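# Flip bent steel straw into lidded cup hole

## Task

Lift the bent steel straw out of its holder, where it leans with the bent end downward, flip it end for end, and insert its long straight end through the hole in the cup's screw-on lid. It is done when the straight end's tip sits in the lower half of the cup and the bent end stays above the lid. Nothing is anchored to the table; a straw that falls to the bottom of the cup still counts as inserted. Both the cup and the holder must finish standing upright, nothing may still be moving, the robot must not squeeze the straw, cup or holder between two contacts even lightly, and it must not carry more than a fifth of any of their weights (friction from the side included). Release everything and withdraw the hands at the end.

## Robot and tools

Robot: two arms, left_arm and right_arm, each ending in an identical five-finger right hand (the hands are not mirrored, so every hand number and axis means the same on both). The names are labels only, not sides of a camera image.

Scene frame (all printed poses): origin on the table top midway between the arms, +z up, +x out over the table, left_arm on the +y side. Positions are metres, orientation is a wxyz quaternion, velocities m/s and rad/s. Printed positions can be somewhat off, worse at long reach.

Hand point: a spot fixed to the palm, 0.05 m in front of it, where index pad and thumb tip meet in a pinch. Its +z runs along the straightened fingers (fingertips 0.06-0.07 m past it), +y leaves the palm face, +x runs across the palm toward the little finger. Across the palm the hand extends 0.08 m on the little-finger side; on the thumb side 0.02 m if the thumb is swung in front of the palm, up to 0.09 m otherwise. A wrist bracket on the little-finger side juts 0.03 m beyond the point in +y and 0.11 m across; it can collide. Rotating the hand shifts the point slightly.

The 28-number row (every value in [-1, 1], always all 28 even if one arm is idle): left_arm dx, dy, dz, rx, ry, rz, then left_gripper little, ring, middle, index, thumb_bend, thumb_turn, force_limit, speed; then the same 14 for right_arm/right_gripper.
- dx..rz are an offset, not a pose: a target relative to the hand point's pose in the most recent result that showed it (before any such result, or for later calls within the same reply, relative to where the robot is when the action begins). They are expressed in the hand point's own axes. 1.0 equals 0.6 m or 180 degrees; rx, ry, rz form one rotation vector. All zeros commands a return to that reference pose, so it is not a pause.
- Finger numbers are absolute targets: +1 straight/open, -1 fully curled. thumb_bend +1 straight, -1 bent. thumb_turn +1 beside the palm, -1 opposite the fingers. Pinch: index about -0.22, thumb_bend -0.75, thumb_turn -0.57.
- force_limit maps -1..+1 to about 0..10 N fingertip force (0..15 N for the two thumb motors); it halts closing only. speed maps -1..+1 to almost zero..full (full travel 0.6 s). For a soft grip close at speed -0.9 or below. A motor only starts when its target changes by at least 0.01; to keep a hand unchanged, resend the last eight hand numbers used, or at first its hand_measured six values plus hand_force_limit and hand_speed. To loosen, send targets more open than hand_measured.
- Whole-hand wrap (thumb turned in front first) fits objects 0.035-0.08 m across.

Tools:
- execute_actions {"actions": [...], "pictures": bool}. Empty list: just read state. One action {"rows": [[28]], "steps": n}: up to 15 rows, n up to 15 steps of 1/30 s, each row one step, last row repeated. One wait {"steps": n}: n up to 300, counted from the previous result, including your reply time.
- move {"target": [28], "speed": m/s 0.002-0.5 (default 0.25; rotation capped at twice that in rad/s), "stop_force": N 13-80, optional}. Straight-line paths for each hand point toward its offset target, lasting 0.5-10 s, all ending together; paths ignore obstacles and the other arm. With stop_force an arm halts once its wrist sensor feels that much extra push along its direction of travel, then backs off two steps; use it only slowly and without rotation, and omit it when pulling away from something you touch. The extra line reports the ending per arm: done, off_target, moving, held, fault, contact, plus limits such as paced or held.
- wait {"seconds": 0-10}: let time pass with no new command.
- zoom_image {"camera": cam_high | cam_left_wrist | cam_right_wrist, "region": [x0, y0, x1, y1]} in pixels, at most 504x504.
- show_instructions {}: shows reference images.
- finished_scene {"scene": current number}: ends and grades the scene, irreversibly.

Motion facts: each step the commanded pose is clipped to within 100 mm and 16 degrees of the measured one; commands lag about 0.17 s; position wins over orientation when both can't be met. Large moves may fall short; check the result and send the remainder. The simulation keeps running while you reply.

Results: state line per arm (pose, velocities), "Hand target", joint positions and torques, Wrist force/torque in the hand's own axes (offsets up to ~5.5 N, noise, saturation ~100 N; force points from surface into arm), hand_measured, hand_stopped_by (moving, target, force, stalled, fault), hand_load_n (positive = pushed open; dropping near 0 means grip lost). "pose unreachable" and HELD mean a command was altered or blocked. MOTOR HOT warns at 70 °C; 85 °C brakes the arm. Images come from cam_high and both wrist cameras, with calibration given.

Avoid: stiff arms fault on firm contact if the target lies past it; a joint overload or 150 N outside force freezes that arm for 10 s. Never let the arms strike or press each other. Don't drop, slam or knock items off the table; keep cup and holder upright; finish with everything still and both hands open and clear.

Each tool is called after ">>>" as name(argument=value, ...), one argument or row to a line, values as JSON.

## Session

>>> execute_actions(
  actions=[],
)

Scene clock: 0.00 s of 5600.00 s.
left_arm: end_effector_position=(-0.0588, +1.2203, +0.5546) hand_measured=(+1.000, +1.000, +1.000, +1.000, +1.000, +1.000) hand_load_n=(+0.0, +0.0, +0.0, +0.0, +0.0, +0.0) hand_stopped_by=(target, target, target, target, target, target) hand_force_limit=0.00 hand_speed=-0.80 end_effector_quat_wxyz=(+0.025, +0.693, -0.719, +0.045) end_effector_velocity=(-0.000, -0.000, +0.000) end_effector_angular_velocity=(-0.001, +0.000, +0.000) | right_arm: end_effector_position=(+0.0014, -0.9663, +0.6357) hand_measured=(+1.000, +1.000, +1.000, +1.000, +1.000, +1.000) hand_load_n=(+0.0, +0.0, +0.0, +0.0, +0.0, +0.0) hand_stopped_by=(target, target, target, target, target, target) hand_force_limit=0.00 hand_speed=-0.80 end_effector_quat_wxyz=(-0.008, +0.692, +0.721, -0.024) end_effector_velocity=(-0.000, +0.000, -0.000) end_effector_angular_velocity=(+0.000, +0.000, -0.000)
Joint positions: left_arm=[ 1.31  -1.476  1.433  1.696  1.632 -1.913] | right_arm=[-1.845 -1.629  1.424  1.739  1.606 -1.945]
Joint velocities: left_arm=[ 0.     0.    -0.     0.001  0.    -0.   ] | right_arm=[-0.    -0.001  0.001 -0.     0.     0.   ]
Joint torques (N m, as the arm reports them, + toward a larger angle): no reading
Motor temperatures (°C, as the motors report them): left_arm=[24 23 25 26 28 30] | right_arm=[20 23 24 32 31 28]
Wrist force (N, on the end effector, along its own x y z axes, offset not removed): no reading
Wrist torque (N m, same axes, about the end effector's origin, offset not removed): no reading
Hand target (left_arm): -0.059, +1.220, +0.555; +0.025, +0.693, -0.719, +0.045
Hand target (right_arm): +0.001, -0.966, +0.636; -0.008, +0.692, +0.721, -0.024
camera_calibration (this result's frames):
cam_left_wrist: T_world_to_cam=[[-0.984993, 0.158262, -0.0688651, -0.207596], [0.113016, 0.892971, 0.435694, -1.3219], [0.130449, 0.421373, -0.897456, 0.123029], [0, 0, 0, 1]] pos_world=[-0.071134, 1.16143, 0.672061]
cam_right_wrist: T_world_to_cam=[[0.992675, -0.110753, -0.0482753, -0.0754273], [-0.0627228, -0.813934, 0.577561, -1.1537], [-0.103259, -0.570302, -0.814919, 0.0955127], [0, 0, 0, 1]] pos_world=[0.0123739, -0.89292, 0.740527]

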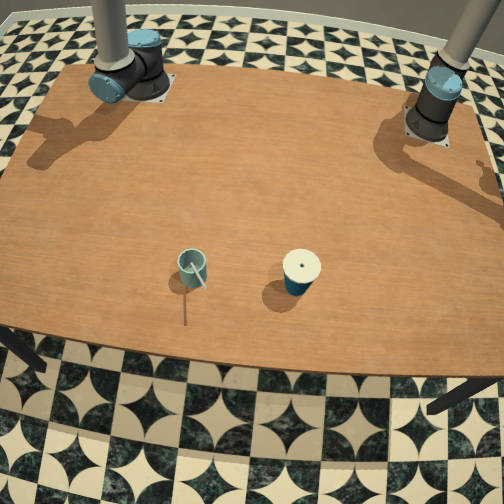

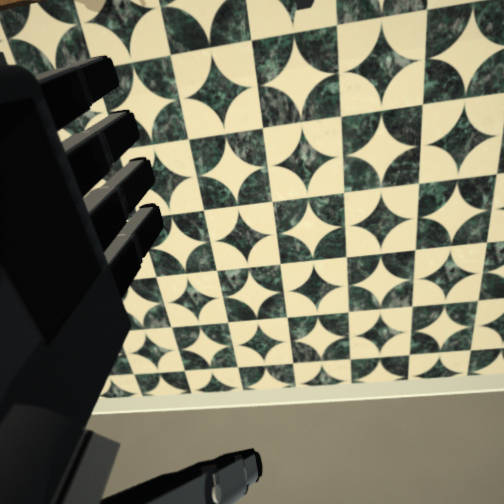

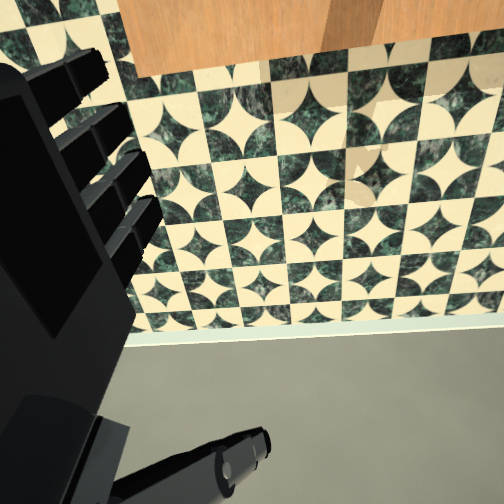

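>>> move(
  target=[0.95,-0.9,0.15,0,0,0.62,1,1,1,0.4,-0.5,-0.57,0,0,0.95,0.98,0.35,-0.118,0.189,0.342,1,1,1,0.4,-0.5,-0.57,0,0],
  speed=0.4,
)

Scene clock: 20.50 s of 5600.00 s.
left_arm: end_effector_position=(+0.4615, +0.6268, +0.5356) hand_measured=(+1.000, +1.000, +1.000, +0.400, -0.500, -0.570) hand_load_n=(+0.0, +0.0, +0.0, +0.0, +0.0, +0.0) hand_stopped_by=(target, target, target, target, target, target) hand_force_limit=0.00 hand_speed=0.00 end_effector_quat_wxyz=(+0.022, +0.205, +0.977, -0.045) end_effector_velocity=(+0.001, -0.001, +0.001) end_effector_angular_velocity=(-0.002, -0.002, -0.004) | right_arm: end_effector_position=(+0.5541, -0.3800, +0.3854) hand_measured=(+1.000, +1.000, +1.000, +0.400, -0.500, -0.570) hand_load_n=(+0.0, +0.0, +0.0, +0.0, +0.0, +0.0) hand_stopped_by=(target, target, target, target, target, target) hand_force_limit=0.00 hand_speed=0.00 end_effector_quat_wxyz=(-0.074, +0.924, +0.233, +0.292) end_effector_velocity=(+0.002, +0.002, -0.002) end_effector_angular_velocity=(-0.004, +0.003, -0.009)
Joint positions: left_arm=[-0.433 -1.644  1.607  1.536  1.64  -1.714] | right_arm=[-0.084 -1.543  1.741  0.859  1.22   1.025]
Joint velocities: left_arm=[ 0.     0.001 -0.003 -0.     0.001  0.005] | right_arm=[ 0.009  0.006 -0.004 -0.005  0.013  0.015]
Joint torques (N m, as the arm reports them, + toward a larger angle): left_arm=[-16.88 -13.98 -48.47   2.82   2.41   1.53] | right_arm=[  5.74 -29.67 -46.59  -1.54   1.87   3.4 ]
Motor temperatures (°C, as the motors report them): left_arm=[24 23 25 26 28 30] | right_arm=[20 23 24 32 31 28]
Wrist force (N, on the end effector, along its own x y z axes, offset not removed): left_arm=[1.1 -0.1 3.9] | right_arm=[-2.4 -1.5 0.0]
Wrist torque (N m, same axes, about the end effector's origin, offset not removed): left_arm=[-0.33 -0.41 -0.20] | right_arm=[-0.18 0.59 -0.26]
Hand target (left_arm): +0.462, +0.627, +0.536; +0.022, +0.205, +0.977, -0.045
Hand target (right_arm): +0.554, -0.380, +0.385; -0.074, +0.925, +0.233, +0.292
Off the commanded pose (left_arm): 0.002 m, 0 deg.
Off the commanded pose (right_arm): 0.002 m, 0 deg.
After step 90, 14.33 s passed at rest.
move: done
camera_calibration (this result's frames):
cam_left_wrist: T_world_to_cam=[[0.515693, 0.851264, -0.0970068, -0.714284], [0.726903, -0.374778, 0.57546, -0.406003], [0.453512, -0.367275, -0.812057, 0.587756], [0, 0, 0, 1]] pos_world=[0.396922, 0.671751, 0.641639]
cam_right_wrist: T_world_to_cam=[[0.364343, -0.926703, -0.0920633, -0.516281], [-0.931142, -0.364116, -0.0198518, 0.385082], [-0.015125, 0.0929569, -0.995555, 0.555894], [0, 0, 0, 1]] pos_world=[0.555077, -0.389899, 0.513537]

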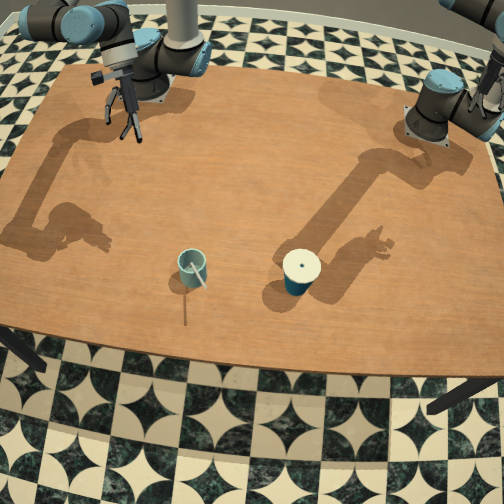

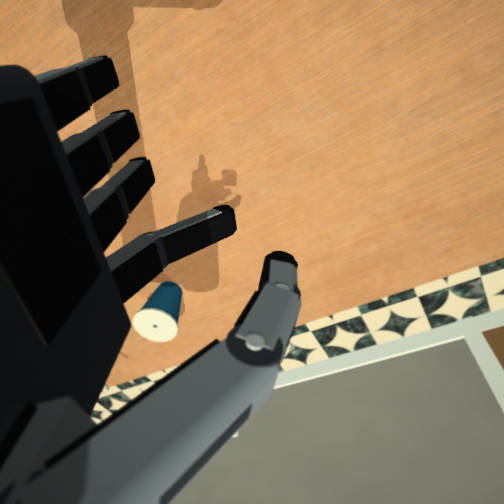

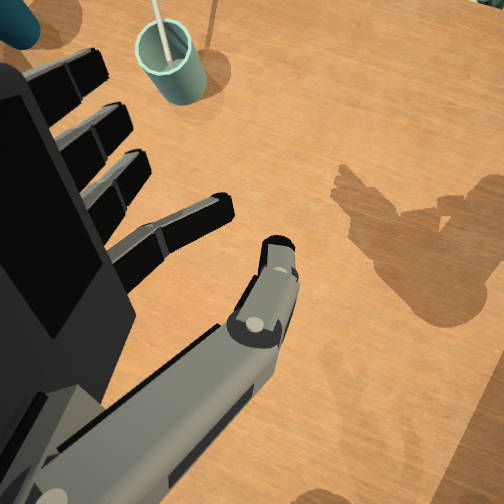

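>>> move(
  target=[-0.29,-0.29,0.22,-0.163,-0.205,0.595,1,1,1,0.4,-0.5,-0.57,0,0,0.42,-0.287,0.548,0,0,0,1,1,1,0.4,-0.5,-0.57,0,0],
  speed=0.35,
)

Scene clock: 28.27 s of 5600.00 s.
left_arm: end_effector_position=(+0.5542, +0.3863, +0.4285) hand_measured=(+1.000, +1.000, +1.000, +0.400, -0.500, -0.570) hand_load_n=(+0.0, +0.0, +0.0, +0.0, +0.0, +0.0) hand_stopped_by=(target, target, target, target, target, target) hand_force_limit=0.00 hand_speed=0.00 end_effector_quat_wxyz=(+0.352, +0.853, +0.355, +0.148) end_effector_velocity=(+0.001, -0.001, -0.001) end_effector_angular_velocity=(+0.002, -0.003, -0.011) | right_arm: end_effector_position=(+0.8203, -0.0414, +0.2623) hand_measured=(+1.000, +1.000, +1.000, +0.400, -0.500, -0.570) hand_load_n=(+0.0, +0.0, +0.0, +0.0, +0.0, +0.0) hand_stopped_by=(target, target, target, target, target, target) hand_force_limit=0.00 hand_speed=0.00 end_effector_quat_wxyz=(-0.074, +0.924, +0.234, +0.292) end_effector_velocity=(+0.001, +0.002, -0.000) end_effector_angular_velocity=(+0.001, +0.001, +0.001)
Joint positions: left_arm=[-0.499 -1.646  1.88   0.559  1.682  0.116] | right_arm=[ 0.389 -0.871  1.016  0.82   1.476  1.435]
Joint velocities: left_arm=[ 0.005  0.004 -0.002 -0.003  0.009  0.014] | right_arm=[ 0.002  0.005 -0.008  0.004 -0.     0.001]
Joint torques (N m, as the arm reports them, + toward a larger angle): left_arm=[ 20.75 -12.39 -50.09  -1.56   2.41   2.07] | right_arm=[ 10.94 -86.3  -48.42   5.75   2.38   2.83]
Motor temperatures (°C, as the motors report them): left_arm=[24 23 25 26 28 30] | right_arm=[20 23 24 32 31 28]
Wrist force (N, on the end effector, along its own x y z axes, offset not removed): left_arm=[0.3 0.2 -3.9] | right_arm=[-3.1 -2.2 -0.2]
Wrist torque (N m, same axes, about the end effector's origin, offset not removed): left_arm=[0.02 0.04 -0.20] | right_arm=[-0.41 0.62 -0.31]
Hand target (left_arm): +0.554, +0.386, +0.428; +0.353, +0.853, +0.354, +0.148
Hand target (right_arm): +0.820, -0.041, +0.262; -0.074, +0.924, +0.234, +0.292
Off the commanded pose (left_arm): 0.000 m, 0 deg.
Off the commanded pose (right_arm): 0.001 m, 0 deg.
After step 90, 1.23 s passed at rest.
move: done
camera_calibration (this result's frames):
cam_left_wrist: T_world_to_cam=[[0.421668, -0.598883, 0.680834, -0.288715], [-0.90641, -0.298955, 0.298406, 0.492702], [0.0248288, -0.742944, -0.668893, 0.691728], [0, 0, 0, 1]] pos_world=[0.551158, 0.488304, 0.512234]
cam_right_wrist: T_world_to_cam=[[0.364385, -0.926731, -0.0916145, -0.31094], [-0.931128, -0.364154, -0.0198257, 0.753792], [-0.0149887, 0.092529, -0.995597, 0.405697], [0, 0, 0, 1]] pos_world=[0.821259, -0.0511995, 0.390368]

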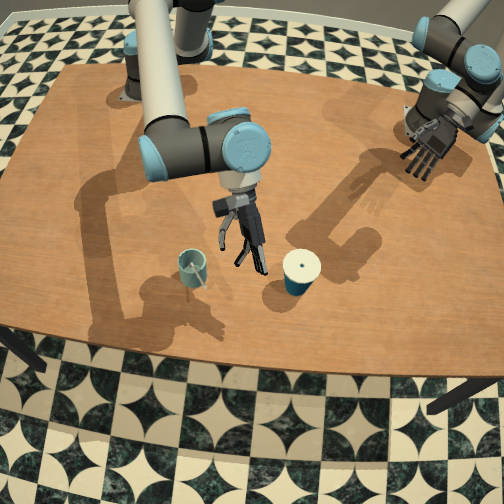

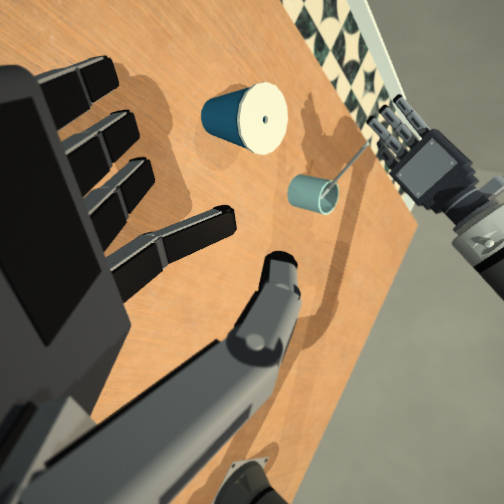

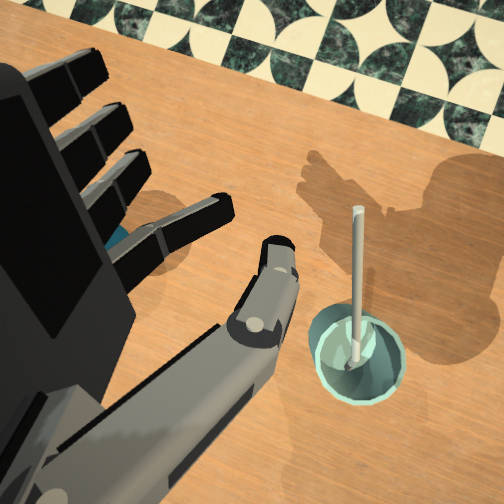

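>>> move(
  target=[0,0,0,0,0,0,1,1,1,0.4,-0.5,-0.57,0,0,-0.1,0,0.143,0,0,0,1,1,1,0.4,-0.5,-0.57,0,0],
  speed=0.15,
)

Scene clock: 32.27 s of 5600.00 s.
left_arm: end_effector_position=(+0.5542, +0.3863, +0.4285) hand_measured=(+1.000, +1.000, +1.000, +0.400, -0.500, -0.570) hand_load_n=(+0.0, +0.0, +0.0, +0.0, +0.0, +0.0) hand_stopped_by=(target, target, target, target, target, target) hand_force_limit=0.00 hand_speed=0.00 end_effector_quat_wxyz=(+0.352, +0.853, +0.355, +0.148) end_effector_velocity=(-0.001, -0.000, -0.000) end_effector_angular_velocity=(+0.000, +0.001, -0.001) | right_arm: end_effector_position=(+0.8206, -0.0412, +0.1578) hand_measured=(+1.000, +1.000, +1.000, +0.400, -0.500, -0.570) hand_load_n=(+0.0, +0.0, +0.0, +0.0, +0.0, +0.0) hand_stopped_by=(target, target, target, target, target, target) hand_force_limit=0.00 hand_speed=0.00 end_effector_quat_wxyz=(-0.074, +0.924, +0.233, +0.292) end_effector_velocity=(+0.000, +0.000, -0.004) end_effector_angular_velocity=(-0.000, +0.002, +0.000)
Joint positions: left_arm=[-0.499 -1.646  1.88   0.559  1.682  0.116] | right_arm=[ 0.389 -0.827  1.128  0.664  1.476  1.435]
Joint velocities: left_arm=[-0.001 -0.001  0.001  0.001  0.    -0.   ] | right_arm=[-0.     0.003  0.002 -0.003 -0.    -0.   ]
Joint torques (N m, as the arm reports them, + toward a larger angle): left_arm=[-15.62 -47.1  -31.63   3.94  -3.35  -2.55] | right_arm=[-13.54 -89.63 -32.79  -1.6   -1.21  -2.75]
Motor temperatures (°C, as the motors report them): left_arm=[24 23 25 26 28 30] | right_arm=[20 23 24 32 31 28]
Wrist force (N, on the end effector, along its own x y z axes, offset not removed): left_arm=[5.9 0.0 3.6] | right_arm=[-3.2 -3.9 -2.6]
Wrist torque (N m, same axes, about the end effector's origin, offset not removed): left_arm=[-0.41 -0.99 -0.01] | right_arm=[-0.33 0.65 -0.31]
Hand target (left_arm): +0.554, +0.386, +0.428; +0.352, +0.853, +0.355, +0.148
Hand target (right_arm): +0.821, -0.041, +0.158; -0.074, +0.924, +0.234, +0.292
Off the commanded pose (left_arm): 0.000 m, 0 deg.
Off the commanded pose (right_arm): 0.000 m, 0 deg.
move: done
camera_calibration (this result's frames):
cam_left_wrist: T_world_to_cam=[[0.421667, -0.598885, 0.680833, -0.288713], [-0.906411, -0.298953, 0.298406, 0.492704], [0.0248268, -0.742943, -0.668894, 0.691728], [0, 0, 0, 1]] pos_world=[0.551159, 0.488304, 0.512233]
cam_right_wrist: T_world_to_cam=[[0.364292, -0.926772, -0.091572, -0.320376], [-0.931164, -0.364063, -0.0197985, 0.75216], [-0.0149892, 0.092481, -0.995602, 0.301723], [0, 0, 0, 1]] pos_world=[0.821617, -0.050986, 0.28595]

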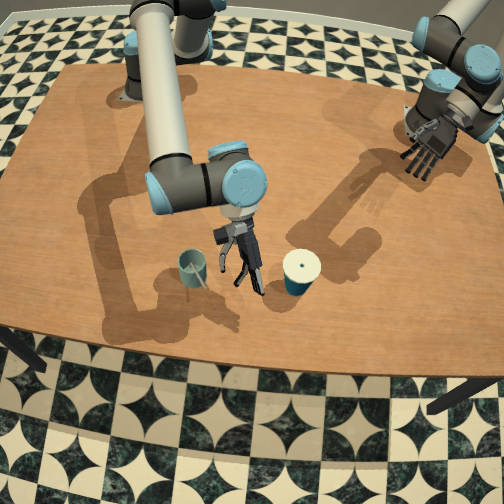

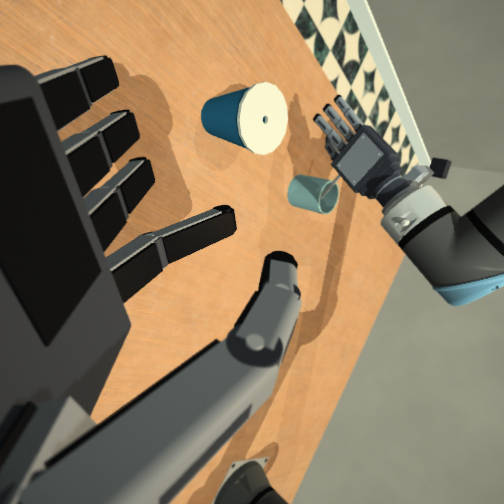

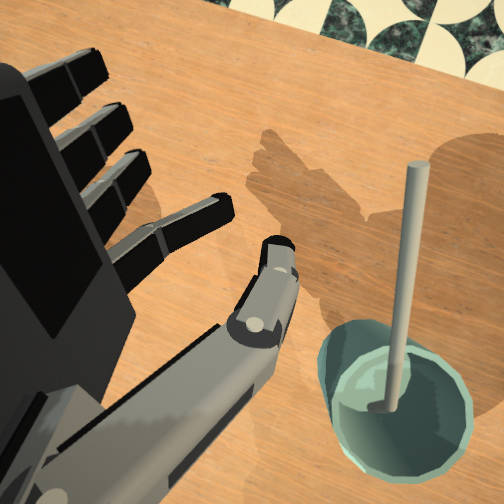

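>>> move(
  target=[0,0,0,0,0,0,1,1,1,0.4,-0.5,-0.57,0,0,-0.013,0.098,-0.005,0,0.03,-0.016,1,1,1,0.4,-0.5,-0.57,0,0],
  speed=0.04,
)

Scene clock: 39.43 s of 5600.00 s.
left_arm: end_effector_position=(+0.5542, +0.3863, +0.4285) hand_measured=(+1.000, +1.000, +1.000, +0.400, -0.500, -0.570) hand_load_n=(+0.0, +0.0, +0.0, +0.0, +0.0, +0.0) hand_stopped_by=(target, target, target, target, target, target) hand_force_limit=0.00 hand_speed=0.00 end_effector_quat_wxyz=(+0.352, +0.853, +0.355, +0.148) end_effector_velocity=(+0.000, -0.000, -0.000) end_effector_angular_velocity=(-0.000, -0.000, -0.000) | right_arm: end_effector_position=(+0.8413, -0.0964, +0.1557) hand_measured=(+1.000, +1.000, +1.000, +0.400, -0.500, -0.570) hand_load_n=(+0.0, +0.0, +0.0, +0.0, +0.0, +0.0) hand_stopped_by=(target, target, target, target, target, target) hand_force_limit=0.00 hand_speed=0.00 end_effector_quat_wxyz=(-0.077, +0.904, +0.253, +0.337) end_effector_velocity=(+0.001, -0.003, -0.001) end_effector_angular_velocity=(+0.001, -0.004, +0.001)
Joint positions: left_arm=[-0.499 -1.646  1.88   0.559  1.682  0.116] | right_arm=[ 0.314 -0.887  1.248  0.518  1.414  1.337]
Joint velocities: left_arm=[-0.001  0.    -0.    -0.001 -0.    -0.   ] | right_arm=[-0.004 -0.003  0.007 -0.007 -0.003 -0.004]
Joint torques (N m, as the arm reports them, + toward a larger angle): left_arm=[-13.06 -44.89 -32.5    3.98  -2.73  -2.11] | right_arm=[ -12.06 -101.98  -32.92   -1.65   -3.1    -3.47]
Motor temperatures (°C, as the motors report them): left_arm=[24 23 25 26 28 30] | right_arm=[20 23 24 32 31 28]
Wrist force (N, on the end effector, along its own x y z axes, offset not removed): left_arm=[4.0 -2.5 -0.5] | right_arm=[-4.8 -1.7 2.7]
Wrist torque (N m, same axes, about the end effector's origin, offset not removed): left_arm=[-0.68 -0.71 -0.02] | right_arm=[-0.58 0.93 -0.39]
Hand target (left_arm): +0.554, +0.386, +0.428; +0.352, +0.853, +0.355, +0.148
Hand target (right_arm): +0.841, -0.097, +0.156; -0.078, +0.903, +0.253, +0.337
Off the commanded pose (left_arm): 0.000 m, 0 deg.
Off the commanded pose (right_arm): 0.000 m, 0 deg.
After step 90, 2.30 s passed at rest.
move: done
camera_calibration (this result's frames):
cam_left_wrist: T_world_to_cam=[[0.421668, -0.598883, 0.680834, -0.288715], [-0.90641, -0.298955, 0.298406, 0.492702], [0.0248286, -0.742943, -0.668894, 0.691728], [0, 0, 0, 1]] pos_world=[0.551157, 0.488305, 0.512234]
cam_right_wrist: T_world_to_cam=[[0.409674, -0.909385, -0.0720097, -0.418837], [-0.909032, -0.400356, -0.115656, 0.744035], [0.0763466, 0.11284, -0.990676, 0.229396], [0, 0, 0, 1]] pos_world=[0.830424, -0.10889, 0.283149]

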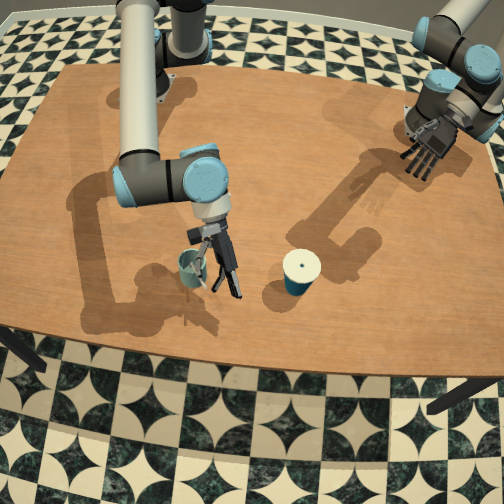

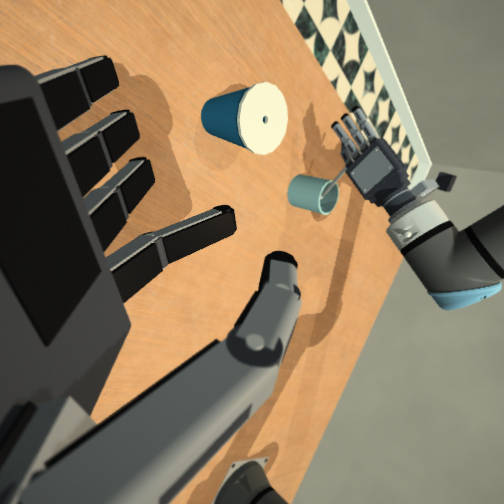

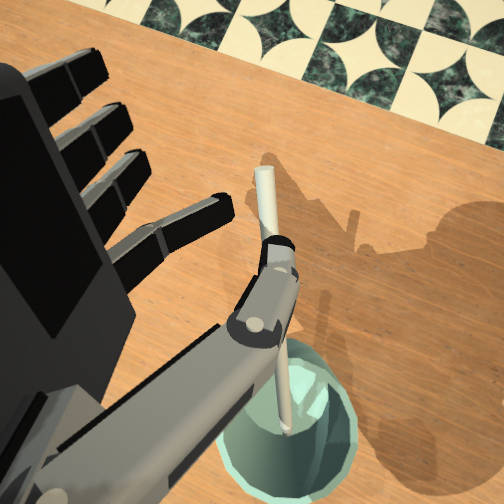

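>>> move(
  target=[0,0,0,0,0,0,1,1,1,0.4,-0.5,-0.57,0,0,-0.004,0.007,0.016,0,0,0,1,1,1,0.1,-0.75,-0.57,0,-0.7],
  speed=0.02,
)

>>> move(
  target=[0,0,0,0,0,0,1,1,1,0.4,-0.5,-0.57,0,0,0,0,0,0,0,0,1,1,1,-0.4,-0.75,-0.57,0.5,-0.9],
)

Scene clock: 44.03 s of 5600.00 s.
left_arm: end_effector_position=(+0.5542, +0.3863, +0.4285) hand_measured=(+1.000, +1.000, +1.000, +0.400, -0.500, -0.570) hand_load_n=(+0.0, +0.0, +0.0, +0.0, +0.0, +0.0) hand_stopped_by=(target, target, target, target, target, target) hand_force_limit=0.00 hand_speed=0.00 end_effector_quat_wxyz=(+0.352, +0.853, +0.355, +0.148) end_effector_velocity=(-0.000, -0.000, +0.001) end_effector_angular_velocity=(-0.002, -0.002, -0.001) | right_arm: end_effector_position=(+0.8473, -0.0980, +0.1470) hand_measured=(+1.000, +1.000, +1.000, +0.100, -0.750, -0.570) hand_load_n=(+0.0, +0.0, +0.0, +0.0, +0.0, +0.0) hand_stopped_by=(target, target, target, target, target, target) hand_force_limit=0.00 hand_speed=-0.70 end_effector_quat_wxyz=(-0.077, +0.904, +0.253, +0.337) end_effector_velocity=(+0.001, +0.001, +0.002) end_effector_angular_velocity=(+0.002, -0.002, -0.000)
Joint positions: left_arm=[-0.499 -1.646  1.88   0.559  1.682  0.116] | right_arm=[ 0.311 -0.874  1.242  0.512  1.411  1.334]
Joint velocities: left_arm=[-0.001 -0.002  0.    -0.001  0.     0.   ] | right_arm=[ 0.    -0.001 -0.002  0.001 -0.001  0.001]
Joint torques (N m, as the arm reports them, + toward a larger angle): left_arm=[ -9.3  -40.45 -34.15   3.45  -1.89  -1.16] | right_arm=[-12.4  -82.57 -45.7   -1.78  -3.03  -3.64]
Motor temperatures (°C, as the motors report them): left_arm=[24 23 25 26 28 30] | right_arm=[20 23 24 32 31 28]
Wrist force (N, on the end effector, along its own x y z axes, offset not removed): left_arm=[3.5 -1.0 0.0] | right_arm=[-1.6 -1.1 -1.7]
Wrist torque (N m, same axes, about the end effector's origin, offset not removed): left_arm=[-0.26 -0.56 -0.04] | right_arm=[-0.20 0.38 -0.03]
Hand target (left_arm): +0.554, +0.386, +0.428; +0.352, +0.853, +0.355, +0.148
Hand target (right_arm): +0.847, -0.098, +0.147; -0.077, +0.904, +0.253, +0.337
Off the commanded pose (left_arm): 0.000 m, 0 deg.
Off the commanded pose (right_arm): 0.000 m, 0 deg.
After step 90, 0.53 s passed at rest.
move: done
camera_calibration (this result's frames):
cam_left_wrist: T_world_to_cam=[[0.421668, -0.598883, 0.680834, -0.288715], [-0.90641, -0.298955, 0.298406, 0.492702], [0.0248285, -0.742943, -0.668894, 0.691728], [0, 0, 0, 1]] pos_world=[0.551157, 0.488304, 0.512234]
cam_right_wrist: T_world_to_cam=[[0.409676, -0.909384, -0.0720126, -0.423391], [-0.90903, -0.400357, -0.115663, 0.747895], [0.0763512, 0.112846, -0.990675, 0.220504], [0, 0, 0, 1]] pos_world=[0.836477, -0.110483, 0.274462]

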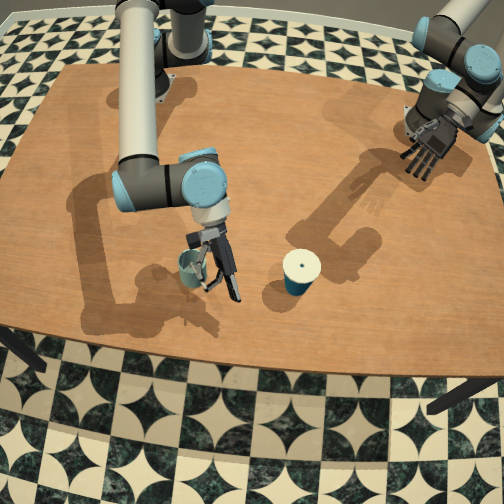

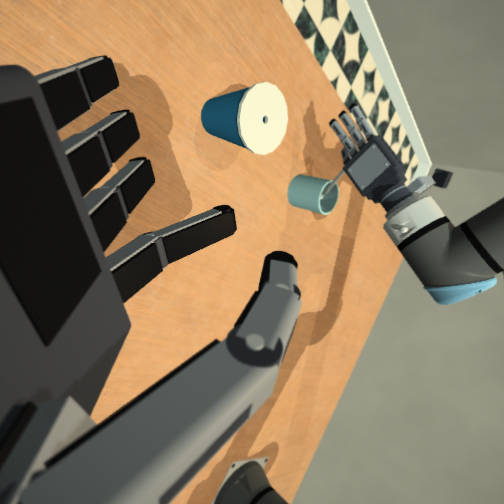

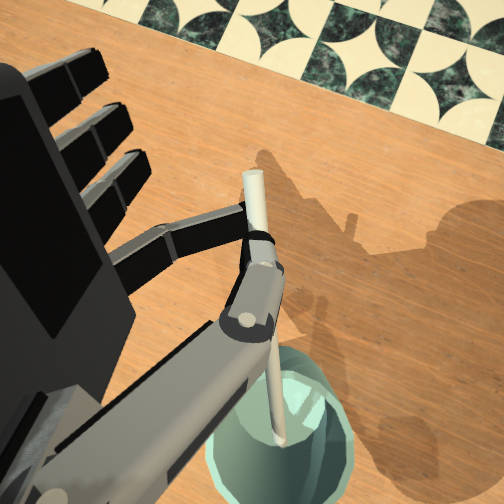

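Scene clock: 45.60 s of 5600.00 s.
left_arm: end_effector_position=(+0.5542, +0.3863, +0.4285) hand_measured=(+1.000, +1.000, +1.000, +0.400, -0.500, -0.570) hand_load_n=(+0.0, +0.0, +0.0, +0.0, +0.0, +0.0) hand_stopped_by=(target, target, target, target, target, target) hand_force_limit=0.00 hand_speed=0.00 end_effector_quat_wxyz=(+0.352, +0.853, +0.355, +0.148) end_effector_velocity=(+0.001, +0.000, -0.000) end_effector_angular_velocity=(-0.000, -0.001, +0.001) | right_arm: end_effector_position=(+0.8473, -0.0980, +0.1470) hand_measured=(+1.000, +1.000, +1.000, -0.118, -0.750, -0.570) hand_load_n=(+0.0, +0.0, +0.0, +8.0, +1.5, +0.0) hand_stopped_by=(target, target, target, force, target, target) hand_force_limit=0.50 hand_speed=-0.90 end_effector_quat_wxyz=(-0.077, +0.904, +0.253, +0.337) end_effector_velocity=(-0.000, +0.000, -0.000) end_effector_angular_velocity=(-0.000, +0.000, +0.001)
Joint positions: left_arm=[-0.499 -1.646  1.88   0.559  1.682  0.116] | right_arm=[ 0.311 -0.874  1.242  0.512  1.411  1.334]
Joint velocities: left_arm=[ 0.001  0.001 -0.    -0.002 -0.     0.   ] | right_arm=[ 0.     0.    -0.    -0.    -0.    -0.001]
Joint torques (N m, as the arm reports them, + toward a larger angle): left_arm=[-10.21 -41.65 -33.84   3.56  -1.97  -1.29] | right_arm=[ -9.91 -91.6  -41.78  -1.36  -3.    -3.12]
Motor temperatures (°C, as the motors report them): left_arm=[24 23 25 26 28 30] | right_arm=[20 23 24 32 31 28]
Wrist force (N, on the end effector, along its own x y z axes, offset not removed): left_arm=[3.4 0.8 -1.9] | right_arm=[-2.2 -3.6 -0.1]
Wrist torque (N m, same axes, about the end effector's origin, offset not removed): left_arm=[0.00 -0.71 -0.16] | right_arm=[-0.55 0.38 -0.17]
Hand target (left_arm): +0.554, +0.386, +0.428; +0.352, +0.853, +0.355, +0.148
Hand target (right_arm): +0.847, -0.098, +0.147; -0.077, +0.904, +0.253, +0.337
Off the commanded pose (left_arm): 0.000 m, 0 deg.
Off the commanded pose (right_arm): 0.000 m, 0 deg.
move: done
camera_calibration (this result's frames):
cam_left_wrist: T_world_to_cam=[[0.421668, -0.598883, 0.680834, -0.288715], [-0.90641, -0.298955, 0.298406, 0.492702], [0.0248287, -0.742943, -0.668894, 0.691728], [0, 0, 0, 1]] pos_world=[0.551157, 0.488305, 0.512234]
cam_right_wrist: T_world_to_cam=[[0.409675, -0.909385, -0.0720126, -0.423395], [-0.909031, -0.400357, -0.115662, 0.7479], [0.0763504, 0.112845, -0.990675, 0.220495], [0, 0, 0, 1]] pos_world=[0.836483, -0.110484, 0.274453]

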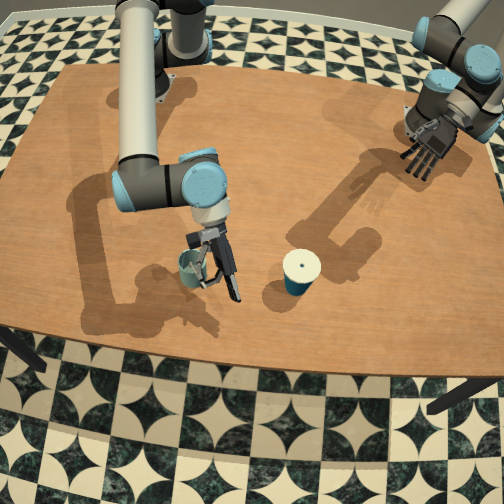

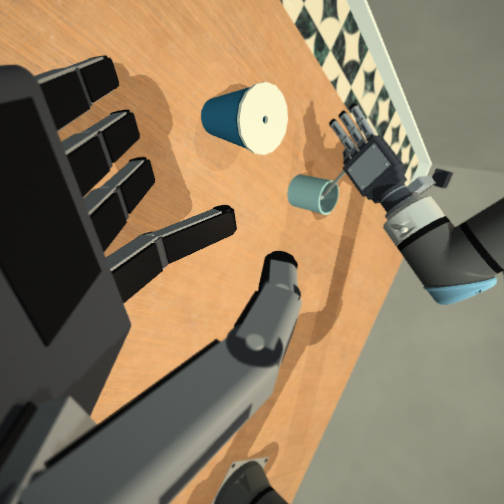

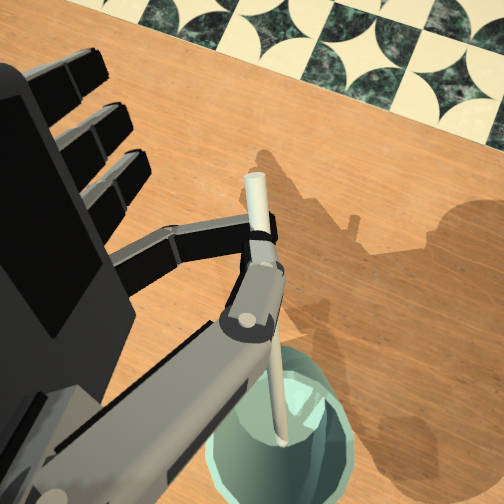

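>>> move(
  target=[0,0,0,0,0,0,1,1,1,0.4,-0.5,-0.57,0,0,0.168,0.008,-0.188,0,0,0,1,1,1,-0.4,-0.75,-0.57,0.5,-0.9],
  speed=0.07,
)

>>> move(
  target=[0,0,0,0,0,0,1,1,1,0.4,-0.5,-0.57,0,0,-0.21,-0.353,-0.288,-0.318,-0.054,0.87,1,1,1,-0.45,-0.75,-0.57,0.5,-0.9],
  speed=0.3,
)

Scene clock: 55.43 s of 5600.00 s.
left_arm: end_effector_position=(+0.5542, +0.3863, +0.4285) hand_measured=(+1.000, +1.000, +1.000, +0.400, -0.500, -0.570) hand_load_n=(+0.0, +0.0, +0.0, +0.0, +0.0, +0.0) hand_stopped_by=(target, target, target, target, target, target) hand_force_limit=0.00 hand_speed=0.00 end_effector_quat_wxyz=(+0.352, +0.853, +0.355, +0.148) end_effector_velocity=(-0.000, -0.001, -0.000) end_effector_angular_velocity=(+0.001, +0.001, -0.001) | right_arm: end_effector_position=(+0.8503, -0.0965, +0.2980) hand_measured=(+1.000, +1.000, +1.000, -0.118, -0.750, -0.570) hand_load_n=(+0.0, +0.0, +0.0, +8.0, +1.5, +1.0) hand_stopped_by=(target, target, target, force, target, target) hand_force_limit=0.50 hand_speed=-0.90 end_effector_quat_wxyz=(-0.077, +0.904, +0.253, +0.337) end_effector_velocity=(+0.000, +0.000, +0.004) end_effector_angular_velocity=(+0.000, -0.001, +0.000)
Joint positions: left_arm=[-0.499 -1.646  1.88   0.559  1.682  0.116] | right_arm=[ 0.312 -0.935  1.072  0.743  1.412  1.335]
Joint velocities: left_arm=[-0.001  0.001  0.     0.     0.     0.   ] | right_arm=[ 0.    -0.001 -0.005  0.005 -0.     0.   ]
Joint torques (N m, as the arm reports them, + toward a larger angle): left_arm=[ -9.53 -42.36 -34.42   3.39  -2.    -1.23] | right_arm=[   7.07 -100.59  -47.91    5.78    2.44    2.73]
Motor temperatures (°C, as the motors report them): left_arm=[24 23 25 26 28 30] | right_arm=[20 23 24 32 31 28]
Wrist force (N, on the end effector, along its own x y z axes, offset not removed): left_arm=[3.6 -3.1 -2.0] | right_arm=[-3.2 -2.0 -1.9]
Wrist torque (N m, same axes, about the end effector's origin, offset not removed): left_arm=[-0.43 -0.80 -0.06] | right_arm=[-0.31 0.55 -0.08]
Hand target (left_arm): +0.554, +0.386, +0.428; +0.352, +0.853, +0.355, +0.148
Hand target (right_arm): +0.850, -0.096, +0.298; -0.077, +0.904, +0.253, +0.337
Off the commanded pose (left_arm): 0.000 m, 0 deg.
Off the commanded pose (right_arm): 0.000 m, 0 deg.
After step 90, 4.23 s passed at rest.
move: done
camera_calibration (this result's frames):
cam_left_wrist: T_world_to_cam=[[0.421668, -0.598883, 0.680834, -0.288715], [-0.90641, -0.298956, 0.298406, 0.492702], [0.0248288, -0.742943, -0.668894, 0.691728], [0, 0, 0, 1]] pos_world=[0.551157, 0.488305, 0.512234]
cam_right_wrist: T_world_to_cam=[[0.409678, -0.909384, -0.0720096, -0.412337], [-0.909027, -0.400356, -0.115693, 0.768628], [0.0763798, 0.112856, -0.990671, 0.369651], [0, 0, 0, 1]] pos_world=[0.839395, -0.108965, 0.425435]

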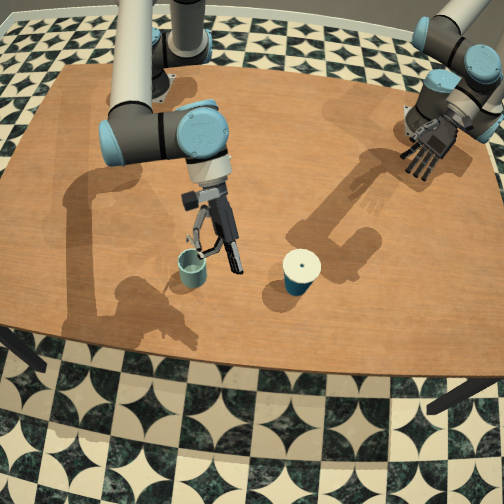

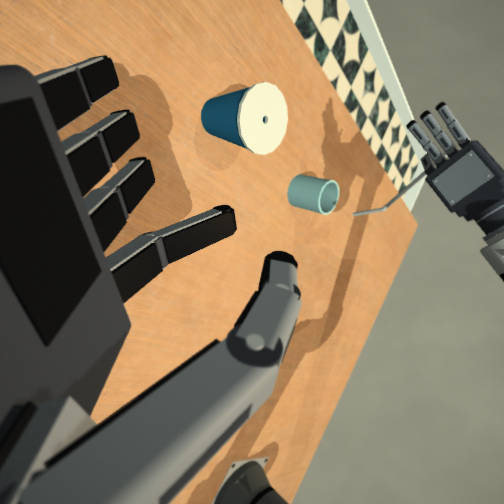

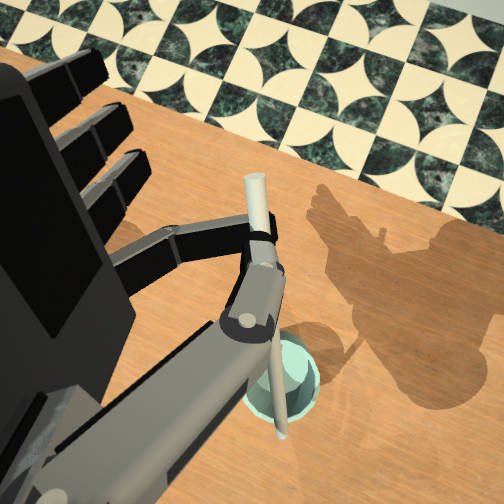

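Scene clock: 60.87 s of 5600.00 s.
left_arm: end_effector_position=(+0.5542, +0.3863, +0.4285) hand_measured=(+1.000, +1.000, +1.000, +0.400, -0.500, -0.570) hand_load_n=(+0.0, +0.0, +0.0, +0.0, +0.0, +0.0) hand_stopped_by=(target, target, target, target, target, target) hand_force_limit=0.00 hand_speed=0.00 end_effector_quat_wxyz=(+0.352, +0.853, +0.355, +0.148) end_effector_velocity=(-0.000, -0.000, -0.001) end_effector_angular_velocity=(+0.001, +0.001, -0.000) | right_arm: end_effector_position=(+0.5628, -0.0189, +0.3413) hand_measured=(+1.000, +1.000, +1.000, -0.118, -0.750, -0.570) hand_load_n=(+0.0, +0.0, +0.0, +8.0, +1.5, +1.0) hand_stopped_by=(target, target, target, force, target, target) hand_force_limit=0.50 hand_speed=-0.90 end_effector_quat_wxyz=(+0.000, -0.384, +0.923, +0.000) end_effector_velocity=(-0.002, +0.000, -0.000) end_effector_angular_velocity=(+0.004, +0.002, -0.014)
Joint positions: left_arm=[-0.499 -1.646  1.88   0.559  1.682  0.116] | right_arm=[ 0.387 -1.027  1.197  1.4    1.57   4.251]
Joint velocities: left_arm=[-0.001  0.001  0.     0.001 -0.    -0.   ] | right_arm=[-0.    -0.004  0.007 -0.002 -0.004  0.014]
Joint torques (N m, as the arm reports them, + toward a larger angle): left_arm=[-10.99 -41.15 -33.3    3.56  -1.93  -1.3 ] | right_arm=[-13.04 -90.11 -33.54   0.3   -3.06   3.2 ]
Motor temperatures (°C, as the motors report them): left_arm=[24 23 25 26 28 30] | right_arm=[20 23 24 32 31 28]
Wrist force (N, on the end effector, along its own x y z axes, offset not removed): left_arm=[-0.7 -3.0 -2.1] | right_arm=[0.7 1.4 0.9]
Wrist torque (N m, same axes, about the end effector's origin, offset not removed): left_arm=[-0.63 -0.03 -0.33] | right_arm=[0.08 0.01 0.05]
Hand target (left_arm): +0.554, +0.386, +0.428; +0.352, +0.853, +0.355, +0.148
Hand target (right_arm): +0.563, -0.019, +0.341; +0.000, -0.384, +0.924, +0.000
Off the commanded pose (left_arm): 0.000 m, 0 deg.
Off the commanded pose (right_arm): 0.000 m, 0 deg.
move: done
camera_calibration (this result's frames):
cam_left_wrist: T_world_to_cam=[[0.421668, -0.598883, 0.680834, -0.288714], [-0.90641, -0.298955, 0.298406, 0.492702], [0.0248284, -0.742943, -0.668894, 0.691728], [0, 0, 0, 1]] pos_world=[0.551157, 0.488304, 0.512234]
cam_right_wrist: T_world_to_cam=[[-0.595523, 0.803316, -0.00594027, 0.354633], [0.666194, 0.497976, 0.555163, -0.555095], [0.448929, 0.326655, -0.831721, 0.165816], [0, 0, 0, 1]] pos_world=[0.506554, -0.062623, 0.448188]

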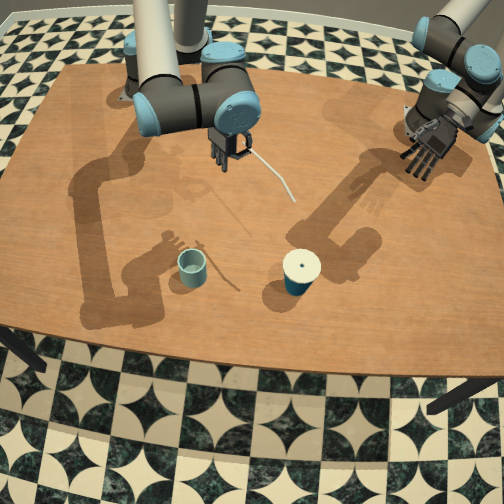

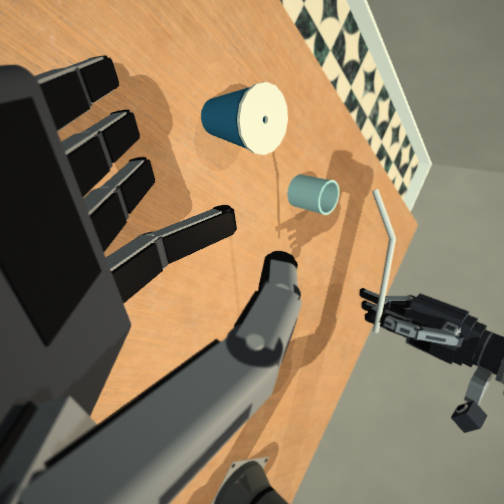

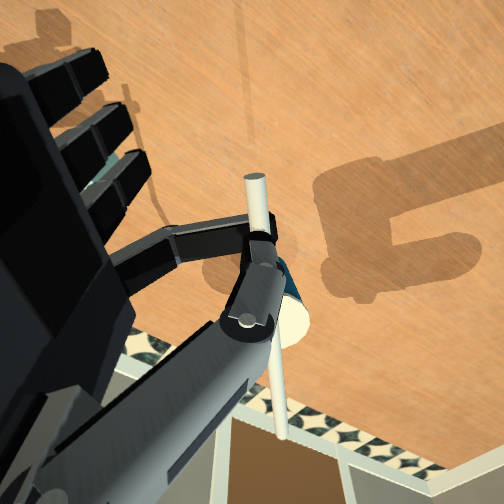

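>>> move(
  target=[-0.25,0.14,0.43,0,0,0,1,1,1,0.4,-0.5,-0.57,0,0,0,0,0,0,0,0,1,1,1,-0.45,-0.75,-0.57,0.5,-0.9],
  speed=0.2,
)

>>> move(
  target=[0,0.05,0,0,0,0,1,1,1,0.4,-0.5,-0.57,0,0,0,0,0,0,0,0,1,1,1,-0.45,-0.75,-0.57,0.5,-0.9],
  speed=0.06,
)

Scene clock: 66.57 s of 5600.00 s.
left_arm: end_effector_position=(+0.6209, +0.1101, +0.3055) hand_measured=(+1.000, +1.000, +1.000, +0.400, -0.500, -0.570) hand_load_n=(+0.0, +0.0, +0.0, +0.0, +0.0, +0.0) hand_stopped_by=(target, target, target, target, target, target) hand_force_limit=0.00 hand_speed=0.00 end_effector_quat_wxyz=(+0.352, +0.853, +0.355, +0.149) end_effector_velocity=(+0.001, -0.002, -0.001) end_effector_angular_velocity=(-0.000, -0.000, +0.000) | right_arm: end_effector_position=(+0.5628, -0.0189, +0.3413) hand_measured=(+1.000, +1.000, +1.000, -0.118, -0.750, -0.570) hand_load_n=(+0.0, +0.0, +0.0, +8.0, +1.5, +1.0) hand_stopped_by=(target, target, target, force, target, target) hand_force_limit=0.50 hand_speed=-0.90 end_effector_quat_wxyz=(+0.000, -0.384, +0.923, +0.000) end_effector_velocity=(-0.001, +0.000, +0.002) end_effector_angular_velocity=(+0.001, -0.002, -0.000)
Joint positions: left_arm=[-0.794 -1.277  1.692  0.376  1.474 -0.092] | right_arm=[ 0.387 -1.027  1.197  1.4    1.57   4.251]
Joint velocities: left_arm=[-0.001  0.004 -0.003 -0.001 -0.001 -0.001] | right_arm=[ 0.    -0.003  0.001 -0.    -0.     0.   ]
Joint torques (N m, as the arm reports them, + toward a larger angle): left_arm=[-15.96 -43.39 -47.96  -1.46  -3.24  -2.16] | right_arm=[  7.04 -73.38 -45.77   8.23   2.69  -3.59]
Motor temperatures (°C, as the motors report them): left_arm=[24 23 25 26 28 30] | right_arm=[20 23 24 32 31 28]
Wrist force (N, on the end effector, along its own x y z axes, offset not removed): left_arm=[-2.0 -2.1 -0.6] | right_arm=[-4.5 -2.4 -0.7]
Wrist torque (N m, same axes, about the end effector's origin, offset not removed): left_arm=[-0.61 0.07 -0.50] | right_arm=[-0.23 0.92 -0.26]
Hand target (left_arm): +0.621, +0.110, +0.305; +0.352, +0.853, +0.355, +0.149
Hand target (right_arm): +0.563, -0.019, +0.341; +0.000, -0.384, +0.923, +0.000
Off the commanded pose (left_arm): 0.001 m, 0 deg.
Off the commanded pose (right_arm): 0.000 m, 0 deg.
After step 90, 0.53 s passed at rest.
move: done
camera_calibration (this result's frames):
cam_left_wrist: T_world_to_cam=[[0.421391, -0.599209, 0.680719, -0.398276], [-0.906532, -0.299095, 0.297896, 0.507562], [0.0250974, -0.742624, -0.669238, 0.402481], [0, 0, 0, 1]] pos_world=[0.61785, 0.212051, 0.389269]
cam_right_wrist: T_world_to_cam=[[-0.595522, 0.803317, -0.00593994, 0.354632], [0.666195, 0.497975, 0.555163, -0.555096], [0.44893, 0.326655, -0.831721, 0.165816], [0, 0, 0, 1]] pos_world=[0.506554, -0.062623, 0.448188]

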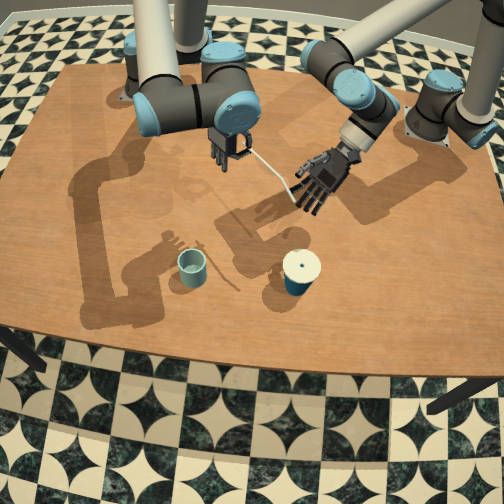

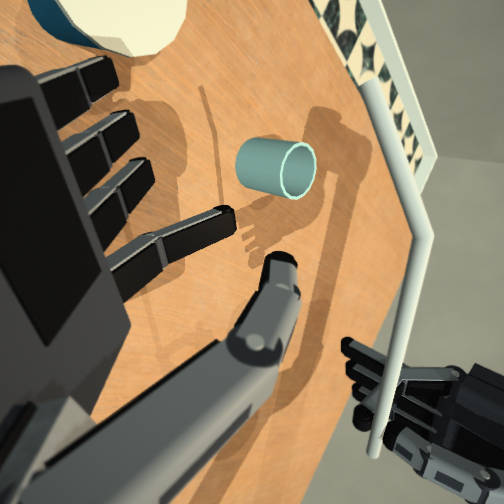

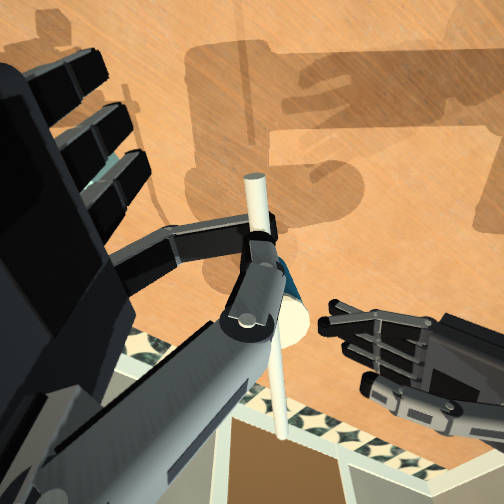

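Scene clock: 67.50 s of 5600.00 s.
left_arm: end_effector_position=(+0.6358, +0.0953, +0.3265) hand_measured=(+1.000, +1.000, +1.000, +0.400, -0.500, -0.570) hand_load_n=(+0.0, +0.0, +0.0, +0.0, +0.0, +0.0) hand_stopped_by=(target, target, target, target, target, target) hand_force_limit=0.00 hand_speed=0.00 end_effector_quat_wxyz=(+0.352, +0.853, +0.355, +0.149) end_effector_velocity=(+0.002, -0.001, +0.001) end_effector_angular_velocity=(+0.001, -0.000, +0.000) | right_arm: end_effector_position=(+0.5628, -0.0189, +0.3413) hand_measured=(+1.000, +1.000, +1.000, -0.118, -0.750, -0.570) hand_load_n=(+0.0, +0.0, +0.0, +8.0, +1.5, +1.0) hand_stopped_by=(target, target, target, force, target, target) hand_force_limit=0.50 hand_speed=-0.90 end_effector_quat_wxyz=(+0.000, -0.384, +0.923, +0.000) end_effector_velocity=(-0.000, +0.001, -0.000) end_effector_angular_velocity=(+0.000, +0.000, +0.000)
Joint positions: left_arm=[-0.789 -1.257  1.626  0.422  1.477 -0.089] | right_arm=[ 0.387 -1.027  1.197  1.4    1.57   4.251]
Joint velocities: left_arm=[ 0.     0.003 -0.006  0.004 -0.001  0.   ] | right_arm=[ 0.001  0.    -0.    -0.    -0.     0.   ]
Joint torques (N m, as the arm reports them, + toward a larger angle): left_arm=[ 20.63 -46.01 -49.14   4.65   2.22   1.82] | right_arm=[  8.71 -72.74 -46.34   8.2    2.41  -3.73]
Motor temperatures (°C, as the motors report them): left_arm=[24 23 25 26 28 30] | right_arm=[20 23 24 32 31 28]
Wrist force (N, on the end effector, along its own x y z axes, offset not removed): left_arm=[0.3 -3.8 -3.9] | right_arm=[-3.4 -3.3 -4.7]
Wrist torque (N m, same axes, about the end effector's origin, offset not removed): left_arm=[-0.49 0.06 -0.21] | right_arm=[-0.15 0.76 -0.18]
Hand target (left_arm): +0.636, +0.095, +0.327; +0.352, +0.853, +0.355, +0.149
Hand target (right_arm): +0.563, -0.019, +0.341; +0.000, -0.384, +0.923, +0.000
Off the commanded pose (left_arm): 0.000 m, 0 deg.
Off the commanded pose (right_arm): 0.000 m, 0 deg.
move: done
camera_calibration (this result's frames):
cam_left_wrist: T_world_to_cam=[[0.421385, -0.599191, 0.680738, -0.427749], [-0.906534, -0.299092, 0.297893, 0.51037], [0.0251087, -0.74264, -0.66922, 0.405182], [0, 0, 0, 1]] pos_world=[0.632741, 0.197249, 0.410306]
cam_right_wrist: T_world_to_cam=[[-0.595523, 0.803316, -0.00594012, 0.354632], [0.666195, 0.497975, 0.555163, -0.555096], [0.448929, 0.326655, -0.831721, 0.165816], [0, 0, 0, 1]] pos_world=[0.506554, -0.0626229, 0.448188]

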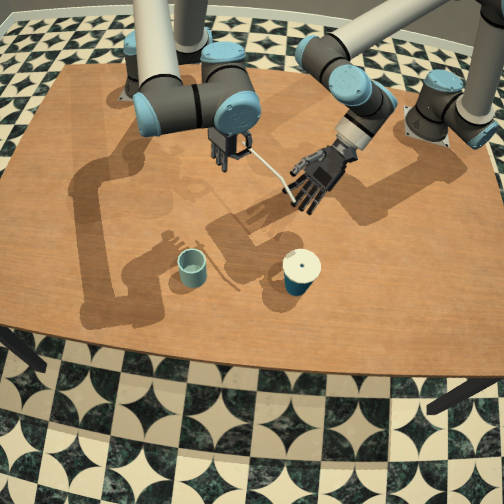

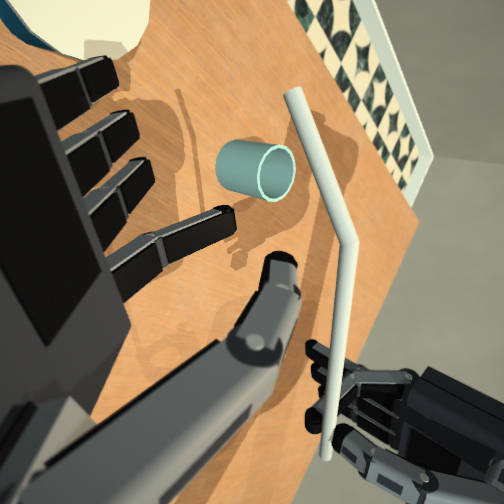

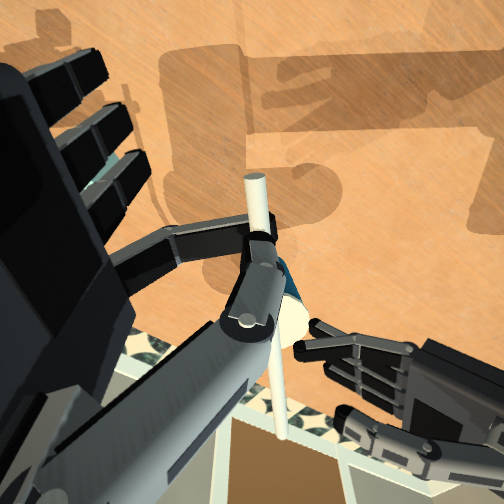

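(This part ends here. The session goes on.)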